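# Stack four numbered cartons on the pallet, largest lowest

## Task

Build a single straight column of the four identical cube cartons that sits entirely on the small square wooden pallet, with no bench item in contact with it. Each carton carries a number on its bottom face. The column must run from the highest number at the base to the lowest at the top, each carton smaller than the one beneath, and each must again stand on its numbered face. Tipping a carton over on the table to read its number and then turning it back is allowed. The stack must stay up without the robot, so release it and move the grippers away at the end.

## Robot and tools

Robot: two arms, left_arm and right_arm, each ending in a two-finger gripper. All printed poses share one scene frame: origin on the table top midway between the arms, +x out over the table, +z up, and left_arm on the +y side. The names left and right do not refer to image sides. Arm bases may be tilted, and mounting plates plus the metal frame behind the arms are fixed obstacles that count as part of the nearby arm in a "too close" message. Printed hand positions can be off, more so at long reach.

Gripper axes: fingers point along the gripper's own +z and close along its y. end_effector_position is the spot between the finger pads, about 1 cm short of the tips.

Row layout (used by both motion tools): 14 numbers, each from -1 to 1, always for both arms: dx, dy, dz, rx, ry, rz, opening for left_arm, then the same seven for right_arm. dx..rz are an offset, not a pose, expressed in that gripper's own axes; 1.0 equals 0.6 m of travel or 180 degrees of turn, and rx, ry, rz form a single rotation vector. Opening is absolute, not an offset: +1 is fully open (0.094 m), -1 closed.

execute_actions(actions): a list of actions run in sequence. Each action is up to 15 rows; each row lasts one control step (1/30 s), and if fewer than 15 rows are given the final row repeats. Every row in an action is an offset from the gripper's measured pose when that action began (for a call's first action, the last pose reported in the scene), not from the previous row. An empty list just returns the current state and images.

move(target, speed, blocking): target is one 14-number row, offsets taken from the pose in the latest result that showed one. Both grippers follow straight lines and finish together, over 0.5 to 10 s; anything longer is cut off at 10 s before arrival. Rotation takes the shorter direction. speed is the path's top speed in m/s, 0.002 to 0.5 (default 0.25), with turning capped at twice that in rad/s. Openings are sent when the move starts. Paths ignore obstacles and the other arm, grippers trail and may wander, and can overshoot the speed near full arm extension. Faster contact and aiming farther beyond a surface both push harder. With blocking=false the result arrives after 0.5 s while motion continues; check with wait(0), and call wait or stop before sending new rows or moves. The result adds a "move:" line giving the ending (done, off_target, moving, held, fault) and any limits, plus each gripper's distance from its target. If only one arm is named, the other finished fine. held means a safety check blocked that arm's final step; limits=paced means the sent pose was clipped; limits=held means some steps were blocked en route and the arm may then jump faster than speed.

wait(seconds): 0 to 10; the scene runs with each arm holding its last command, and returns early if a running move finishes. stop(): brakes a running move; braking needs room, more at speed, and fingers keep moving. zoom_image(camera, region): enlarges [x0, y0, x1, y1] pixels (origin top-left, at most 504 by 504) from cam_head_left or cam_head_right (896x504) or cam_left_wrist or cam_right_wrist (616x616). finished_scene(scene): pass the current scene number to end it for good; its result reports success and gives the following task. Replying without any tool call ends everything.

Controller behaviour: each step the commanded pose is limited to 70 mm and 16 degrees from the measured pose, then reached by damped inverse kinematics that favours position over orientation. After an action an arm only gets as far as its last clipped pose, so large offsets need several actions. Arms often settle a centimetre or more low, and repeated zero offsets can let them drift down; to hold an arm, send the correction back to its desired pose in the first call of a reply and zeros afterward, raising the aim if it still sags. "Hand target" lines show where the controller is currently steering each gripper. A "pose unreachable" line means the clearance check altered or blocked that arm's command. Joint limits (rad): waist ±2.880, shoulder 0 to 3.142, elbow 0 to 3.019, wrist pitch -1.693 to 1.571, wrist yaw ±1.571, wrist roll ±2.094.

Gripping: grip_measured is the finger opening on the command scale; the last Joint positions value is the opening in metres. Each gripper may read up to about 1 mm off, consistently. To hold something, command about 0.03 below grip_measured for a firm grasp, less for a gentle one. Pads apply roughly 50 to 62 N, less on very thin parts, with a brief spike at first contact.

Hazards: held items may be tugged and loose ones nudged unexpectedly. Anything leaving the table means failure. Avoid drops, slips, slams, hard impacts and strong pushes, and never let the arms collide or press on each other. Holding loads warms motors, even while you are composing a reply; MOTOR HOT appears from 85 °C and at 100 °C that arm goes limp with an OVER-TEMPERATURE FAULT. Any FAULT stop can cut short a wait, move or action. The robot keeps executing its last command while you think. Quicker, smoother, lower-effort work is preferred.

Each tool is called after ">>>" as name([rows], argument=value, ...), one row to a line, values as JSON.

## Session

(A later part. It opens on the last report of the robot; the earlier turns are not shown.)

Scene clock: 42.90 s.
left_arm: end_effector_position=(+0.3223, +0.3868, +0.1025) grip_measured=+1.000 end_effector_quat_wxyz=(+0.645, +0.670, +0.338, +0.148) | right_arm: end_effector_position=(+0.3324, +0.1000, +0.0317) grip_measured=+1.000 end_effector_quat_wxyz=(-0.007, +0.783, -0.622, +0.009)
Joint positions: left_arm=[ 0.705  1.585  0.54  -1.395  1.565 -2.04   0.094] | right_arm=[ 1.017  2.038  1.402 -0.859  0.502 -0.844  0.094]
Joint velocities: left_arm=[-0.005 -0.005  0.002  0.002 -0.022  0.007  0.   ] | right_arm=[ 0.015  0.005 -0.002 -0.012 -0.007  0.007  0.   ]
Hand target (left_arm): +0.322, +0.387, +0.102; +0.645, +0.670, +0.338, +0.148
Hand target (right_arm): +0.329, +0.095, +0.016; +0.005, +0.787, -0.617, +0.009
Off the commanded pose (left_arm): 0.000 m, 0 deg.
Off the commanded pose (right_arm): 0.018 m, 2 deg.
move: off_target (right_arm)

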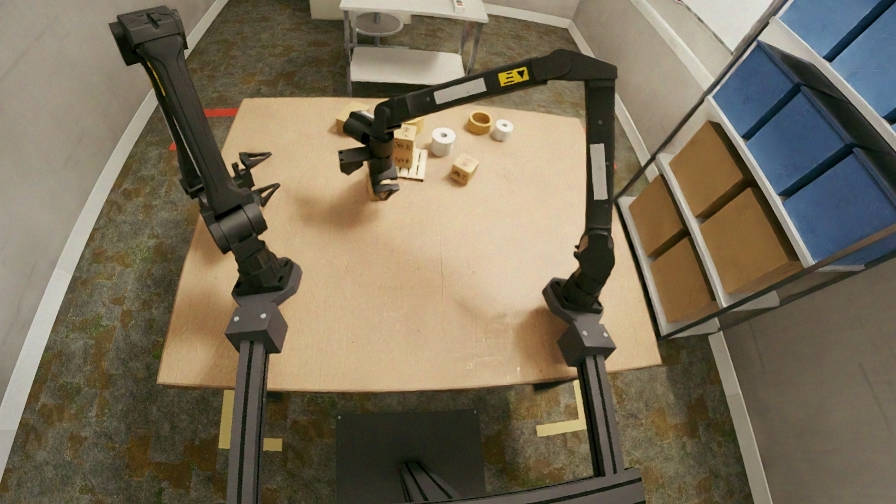

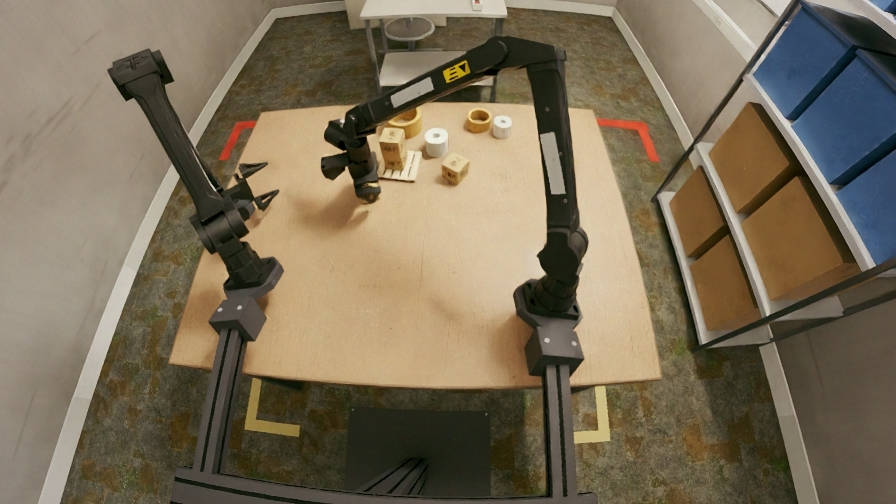

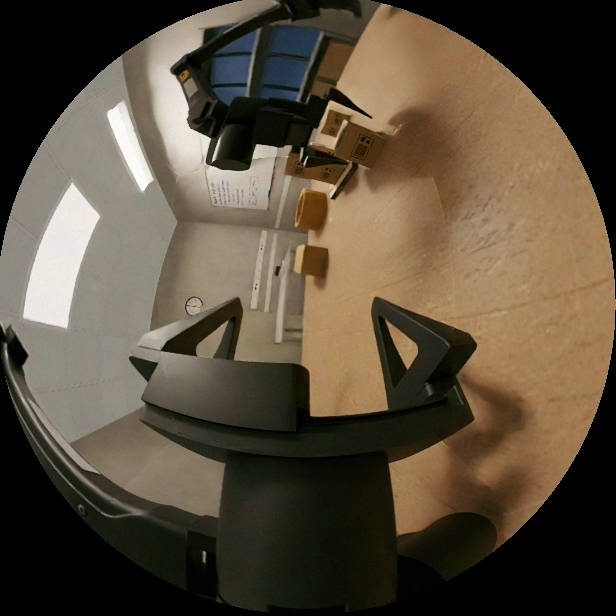

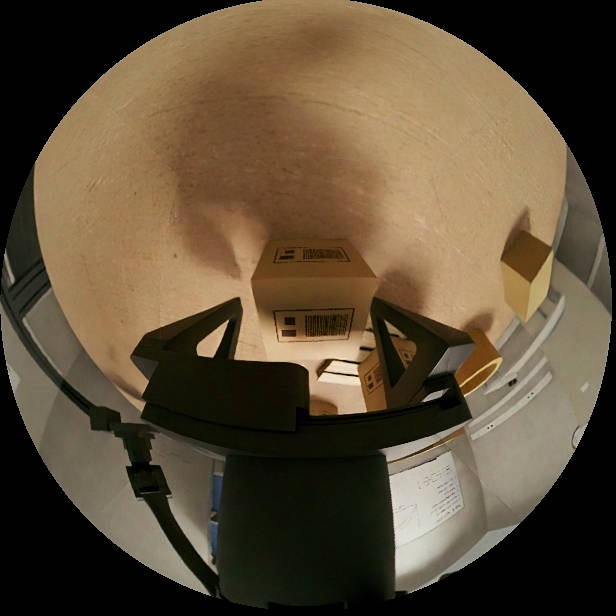

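Lift first, then tilt (stack clearance).

>>> execute_actions([
  [[0,0,0,0,0,0,1,-0.01,-0.015,0,0,0,0,1]],
  [[0,0,0,0,0,0,1,0,0,0,0,0,0,0.175]],
  [[0,0,0,0,0,0,1,0,0,0,0,0,0,0.175]],
])

>>> move(target=[0,0,0,0,0,0,1,0,0,-0.2,0,0,0,0.175])

>>> move(target=[0,0,0,0,0,0,1,0,0,-0.1,0,-0.2,0,0.175])

>>> zoom_image(camera="cam_left_wrist", region=[200,60,320,180])

Scene clock: 44.67 s.
left_arm: end_effector_position=(+0.3223, +0.3868, +0.1025) grip_measured=+1.000 end_effector_quat_wxyz=(+0.645, +0.670, +0.338, +0.148) | right_arm: end_effector_position=(+0.3311, +0.0981, +0.0316) grip_measured=+0.213 end_effector_quat_wxyz=(-0.003, +0.785, -0.620, +0.009)
Joint positions: left_arm=[ 0.705  1.585  0.54  -1.395  1.565 -2.04   0.094] | right_arm=[ 1.017  2.038  1.402 -0.869  0.502 -0.845  0.057]
Joint velocities: left_arm=[-0.005 -0.015 -0.002 -0.012  0.037 -0.022  0.   ] | right_arm=[-0.015 -0.005  0.022  0.017  0.037 -0.022 -0.   ]
Hand target (left_arm): +0.322, +0.387, +0.102; +0.645, +0.670, +0.338, +0.148
Hand target (right_arm): +0.331, +0.098, +0.032; -0.003, +0.785, -0.620, +0.009
Off the commanded pose (left_arm): 0.000 m, 0 deg.
Off the commanded pose (right_arm): 0.000 m, 0 deg.

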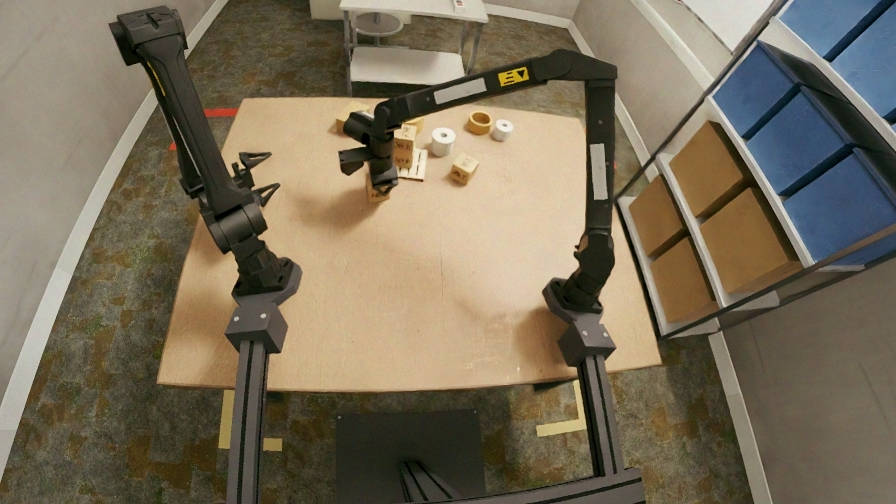

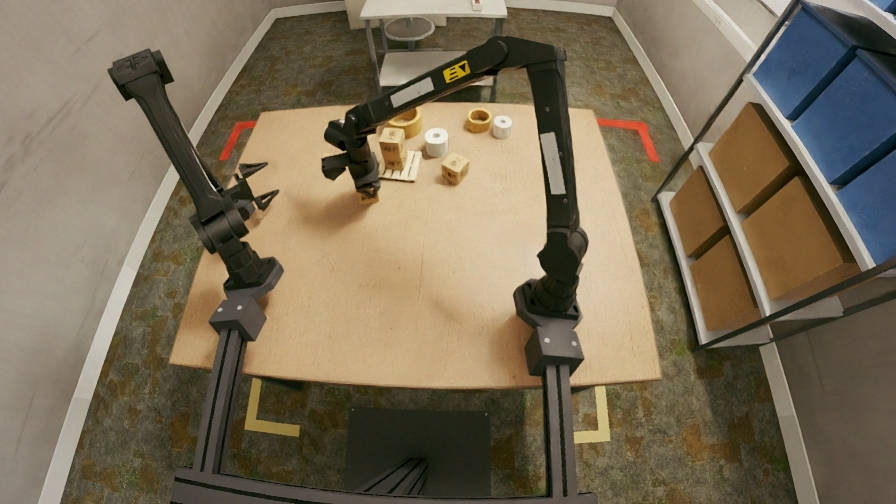

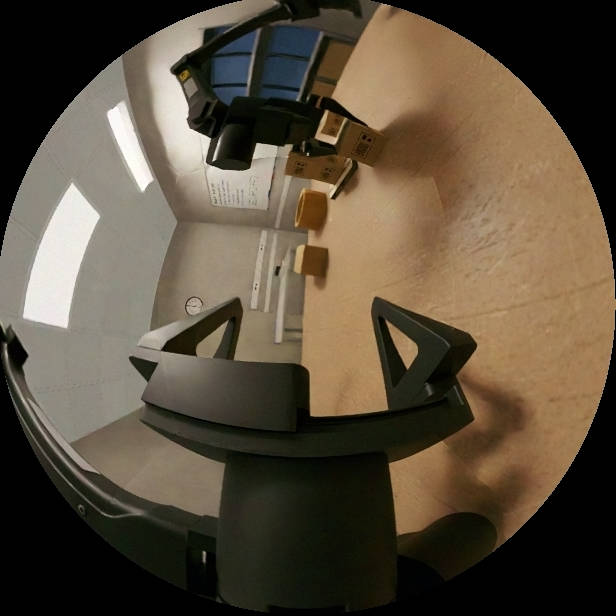

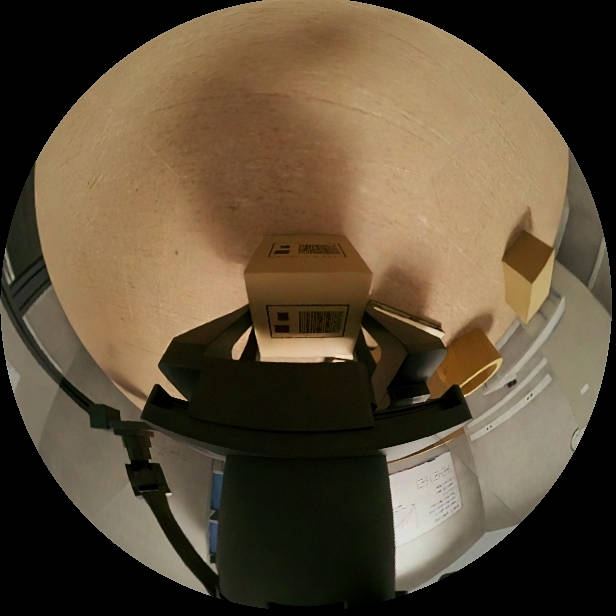

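Scene clock: 45.63 s.
left_arm: end_effector_position=(+0.3223, +0.3868, +0.1025) grip_measured=+1.000 end_effector_quat_wxyz=(+0.645, +0.670, +0.338, +0.148) | right_arm: end_effector_position=(+0.3147, +0.0903, +0.1365) grip_measured=+0.213 end_effector_quat_wxyz=(+0.014, +0.795, -0.607, +0.012)
Joint positions: left_arm=[ 0.705  1.585  0.54  -1.395  1.565 -2.04   0.094] | right_arm=[ 1.121  1.908  1.456 -1.149  0.507 -0.742  0.057]
Joint velocities: left_arm=[-0.005  0.005  0.002 -0.022 -0.081 -0.037  0.   ] | right_arm=[-0.024 -0.005 -0.027 -0.012 -0.037 -0.022 -0.001]
Hand target (left_arm): +0.322, +0.387, +0.102; +0.645, +0.670, +0.338, +0.148
Hand target (right_arm): +0.327, +0.098, +0.151; -0.002, +0.785, -0.620, +0.010
Off the commanded pose (left_arm): 0.000 m, 0 deg.
Off the commanded pose (right_arm): 0.023 m, 3 deg.
move: off_target (right_arm)

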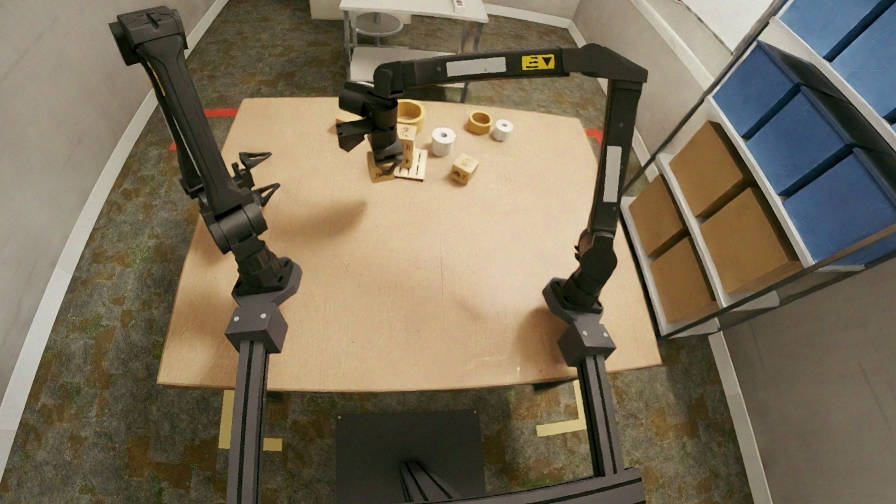

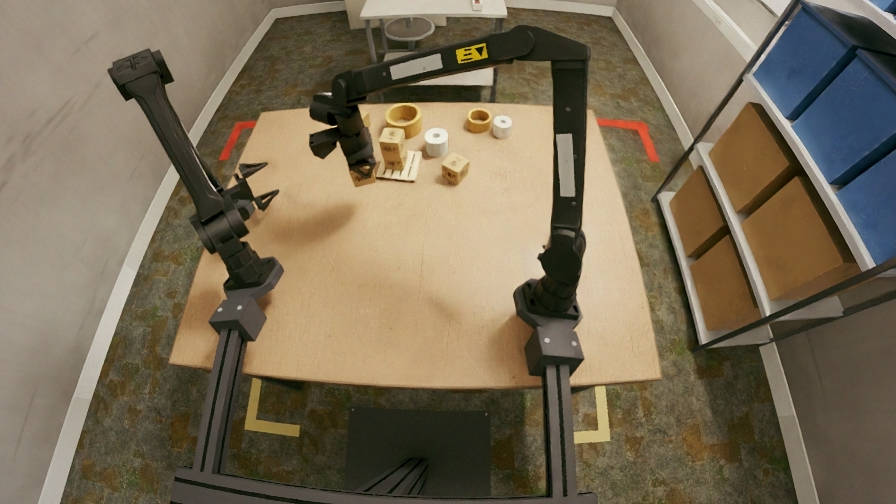

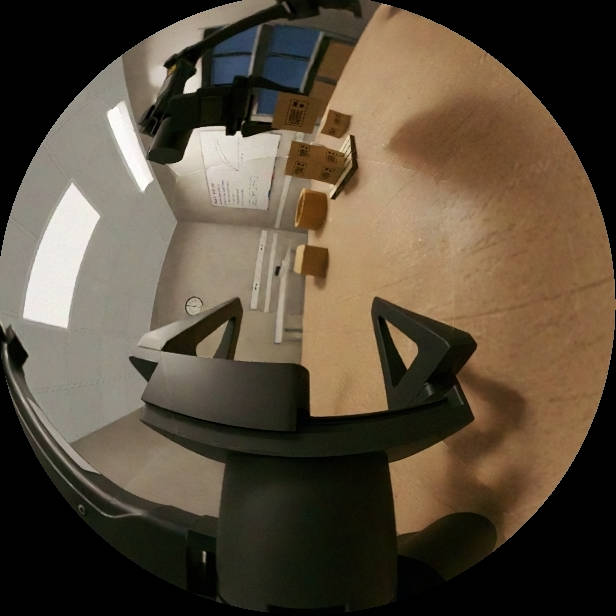

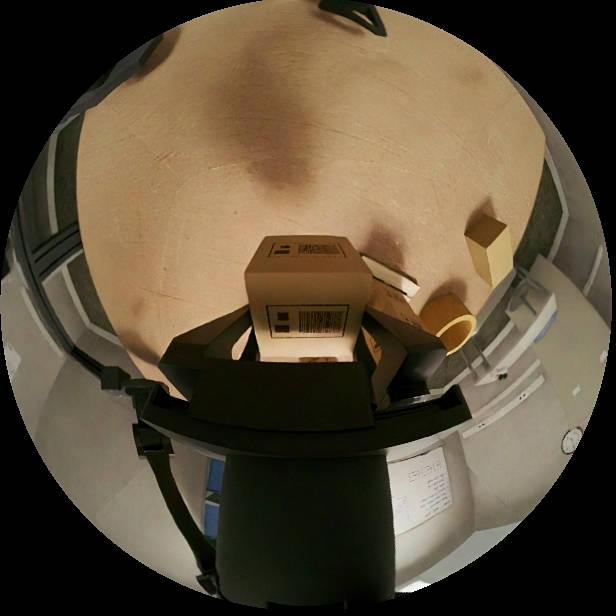

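Scene clock: 47.30 s.
left_arm: end_effector_position=(+0.3223, +0.3868, +0.1025) grip_measured=+1.000 end_effector_quat_wxyz=(+0.645, +0.670, +0.338, +0.148) | right_arm: end_effector_position=(+0.3046, +0.0985, +0.1914) grip_measured=+0.213 end_effector_quat_wxyz=(-0.164, +0.763, -0.579, -0.236)
Joint positions: left_arm=[ 0.705  1.585  0.54  -1.395  1.565 -2.04   0.094] | right_arm=[ 1.04   1.626  1.19  -0.736  0.01  -0.945  0.057]
Joint velocities: left_arm=[-0.005 -0.005 -0.007 -0.007 -0.081 -0.081  0.   ] | right_arm=[-0.005  0.005 -0.017 -0.017  0.007 -0.007  0.002]
Hand target (left_arm): +0.322, +0.387, +0.102; +0.645, +0.670, +0.338, +0.148
Hand target (right_arm): +0.312, +0.093, +0.197; -0.177, +0.761, -0.578, -0.234
Off the commanded pose (left_arm): 0.000 m, 0 deg.
Off the commanded pose (right_arm): 0.013 m, 1 deg.
move: off_target (right_arm)

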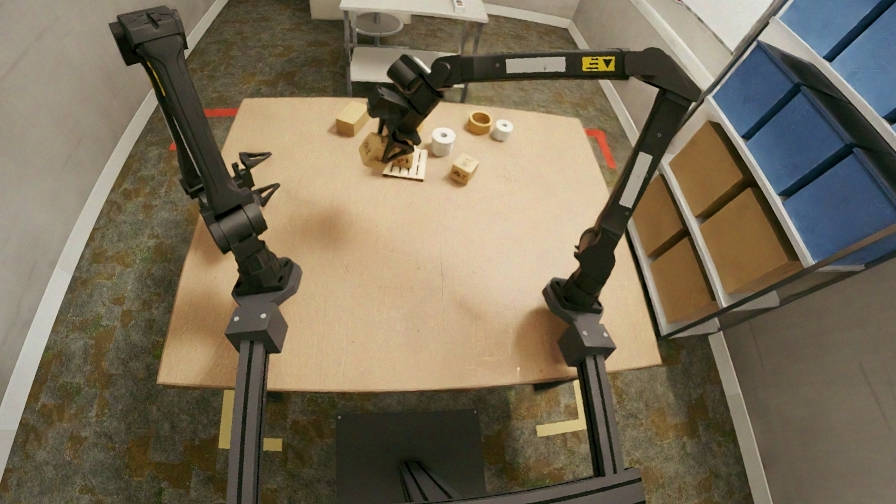

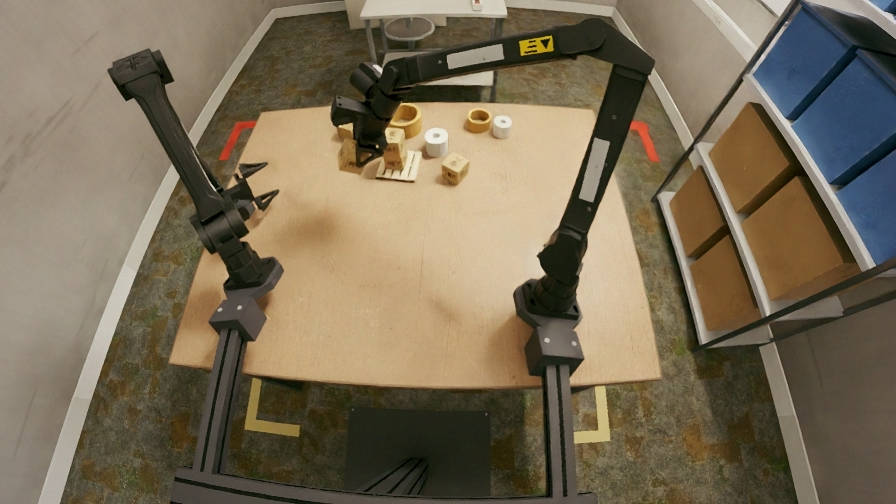

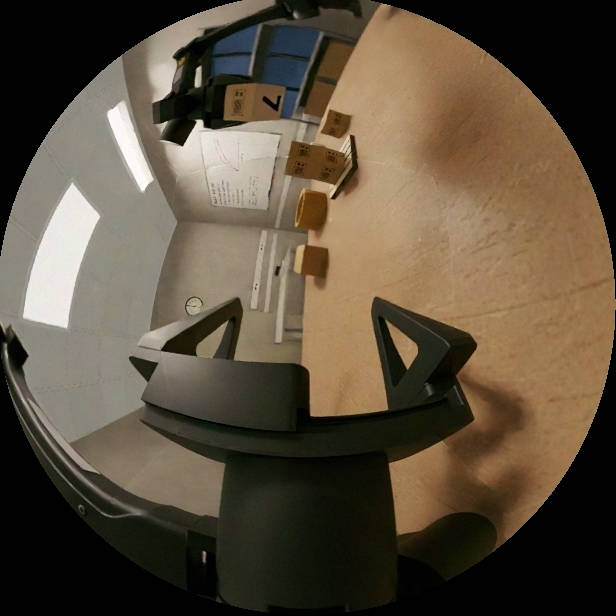

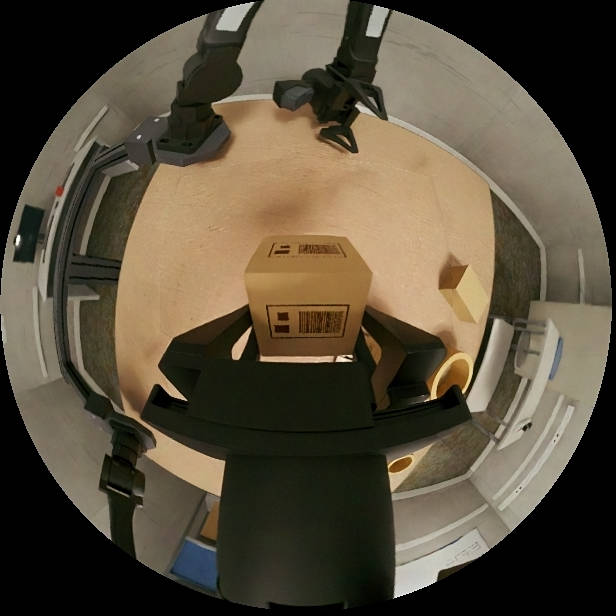

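Region (200, 60, 320, 180) of cam_left_wrist's 616x616 image, scaled by 4.200, with more detail than that image has.

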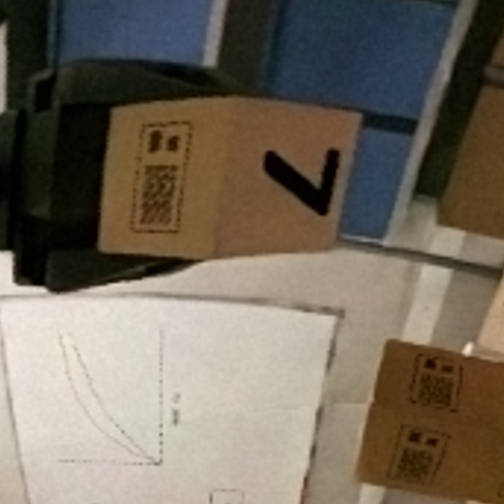

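>>> move(target=[0,0,0,0,0,0,1,0,0,0,0,0.195,0,0.175])

>>> move(target=[0,0,0,0,0,0,1,0,0,0.24,0.012,-0.015,0.125,0.175], speed=0.15)

Scene clock: 49.20 s.
left_arm: end_effector_position=(+0.3223, +0.3868, +0.1025) grip_measured=+1.000 end_effector_quat_wxyz=(+0.645, +0.670, +0.338, +0.148) | right_arm: end_effector_position=(+0.3001, +0.0797, +0.1809) grip_measured=+0.213 end_effector_quat_wxyz=(+0.036, +0.802, -0.596, +0.007)
Joint positions: left_arm=[ 0.705  1.585  0.54  -1.395  1.565 -2.04   0.094] | right_arm=[ 1.168  1.861  1.489 -1.299  0.485 -0.693  0.057]
Joint velocities: left_arm=[-0.015  0.005 -0.002 -0.017 -0.066  0.022  0.   ] | right_arm=[-0.005  0.005  0.017  0.012 -0.051  0.007 -0.   ]
Hand target (left_arm): +0.322, +0.387, +0.102; +0.645, +0.670, +0.338, +0.148
Hand target (right_arm): +0.305, +0.097, +0.191; +0.022, +0.797, -0.604, +0.005
Off the commanded pose (left_arm): 0.000 m, 0 deg.
Off the commanded pose (right_arm): 0.022 m, 2 deg.
move: off_target (right_arm)

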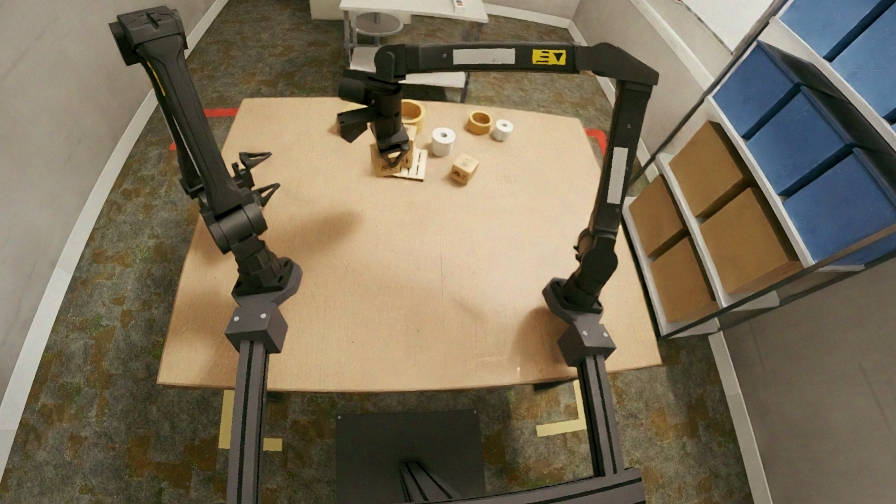

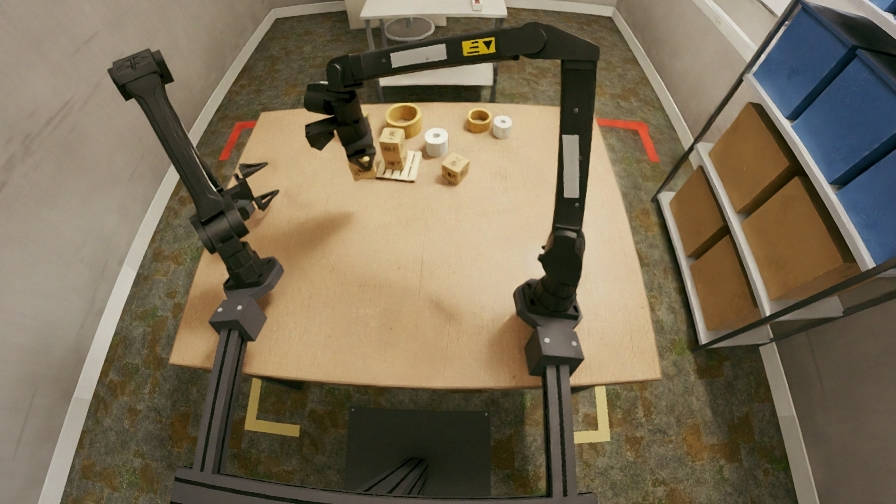

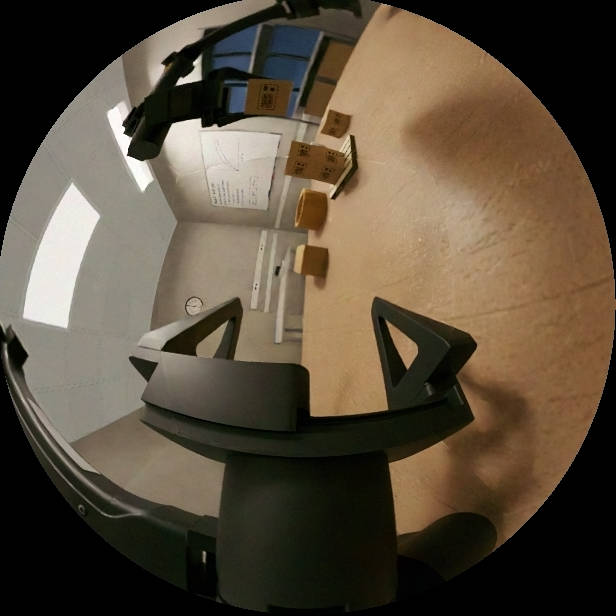

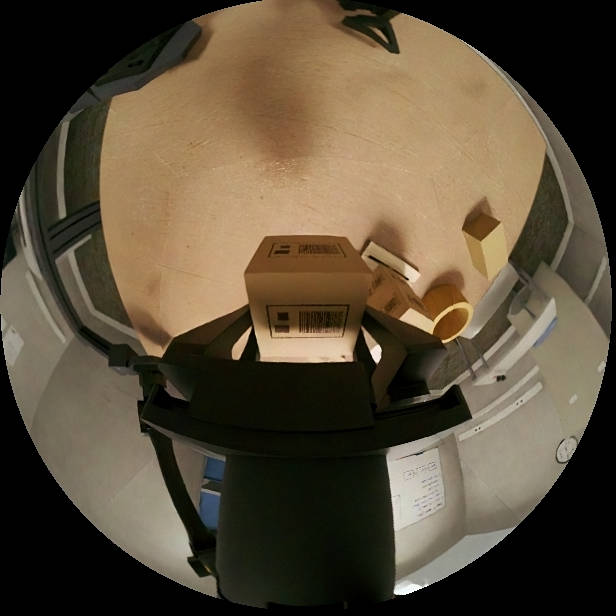

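Scene clock: 50.93 s.
left_arm: end_effector_position=(+0.3223, +0.3868, +0.1025) grip_measured=+1.000 end_effector_quat_wxyz=(+0.645, +0.670, +0.338, +0.148) | right_arm: end_effector_position=(+0.3000, +0.0744, +0.0513) grip_measured=+0.213 end_effector_quat_wxyz=(-0.006, +0.678, -0.735, +0.001)
Joint positions: left_arm=[ 0.705  1.585  0.54  -1.395  1.565 -2.04   0.094] | right_arm=[ 1.051  1.942  1.274 -0.847  0.491 -0.497  0.057]
Joint velocities: left_arm=[ 0.005 -0.005 -0.012 -0.012  0.037 -0.037  0.   ] | right_arm=[-0.024  0.005  0.007  0.017  0.007 -0.051 -0.001]
Hand target (left_arm): +0.322, +0.387, +0.102; +0.645, +0.670, +0.338, +0.148
Hand target (right_arm): +0.298, +0.070, +0.038; +0.004, +0.671, -0.741, +0.005
Off the commanded pose (left_arm): 0.000 m, 0 deg.
Off the commanded pose (right_arm): 0.015 m, 2 deg.
move: off_target (right_arm)

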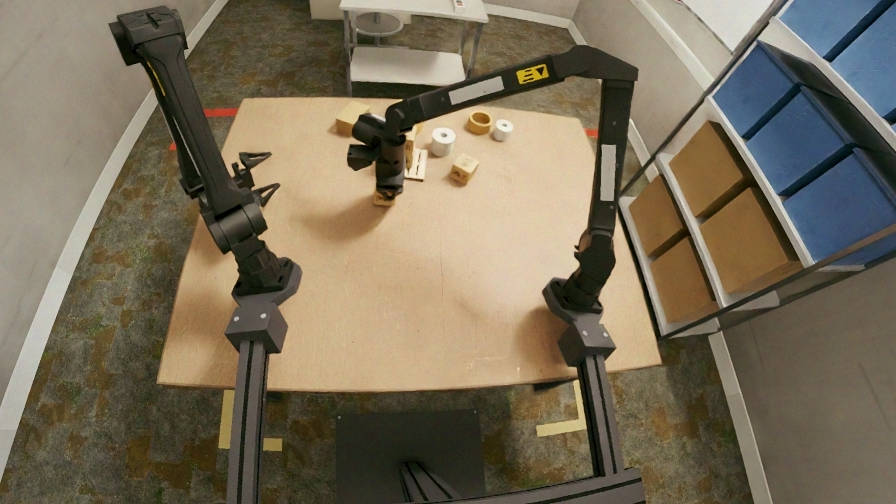

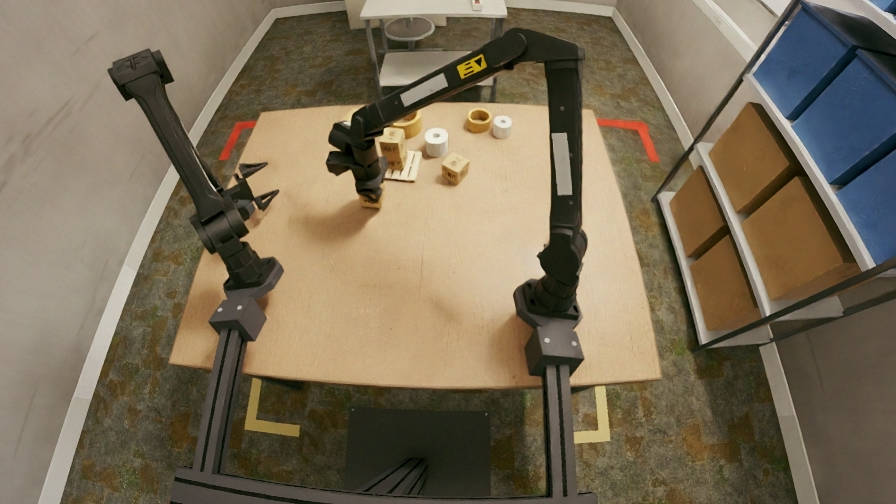

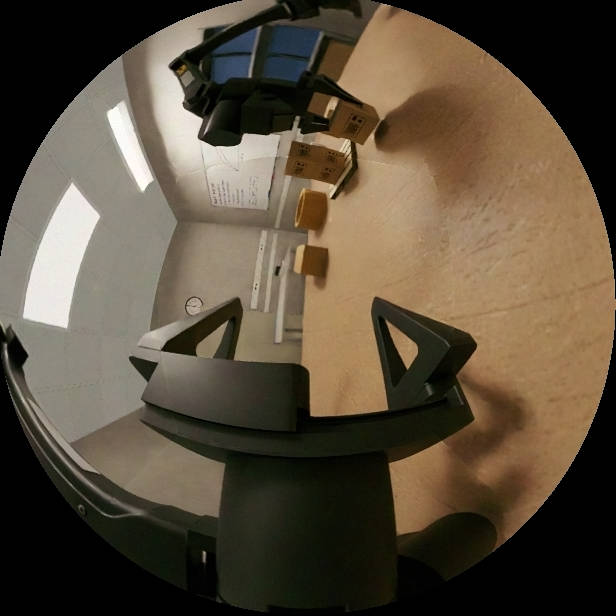

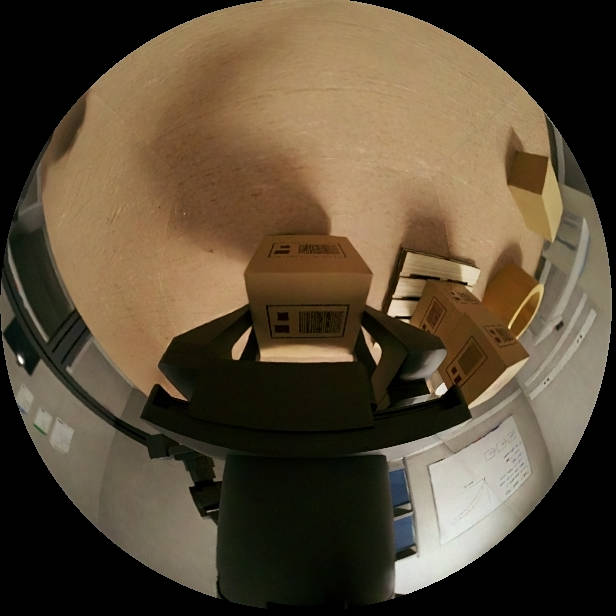

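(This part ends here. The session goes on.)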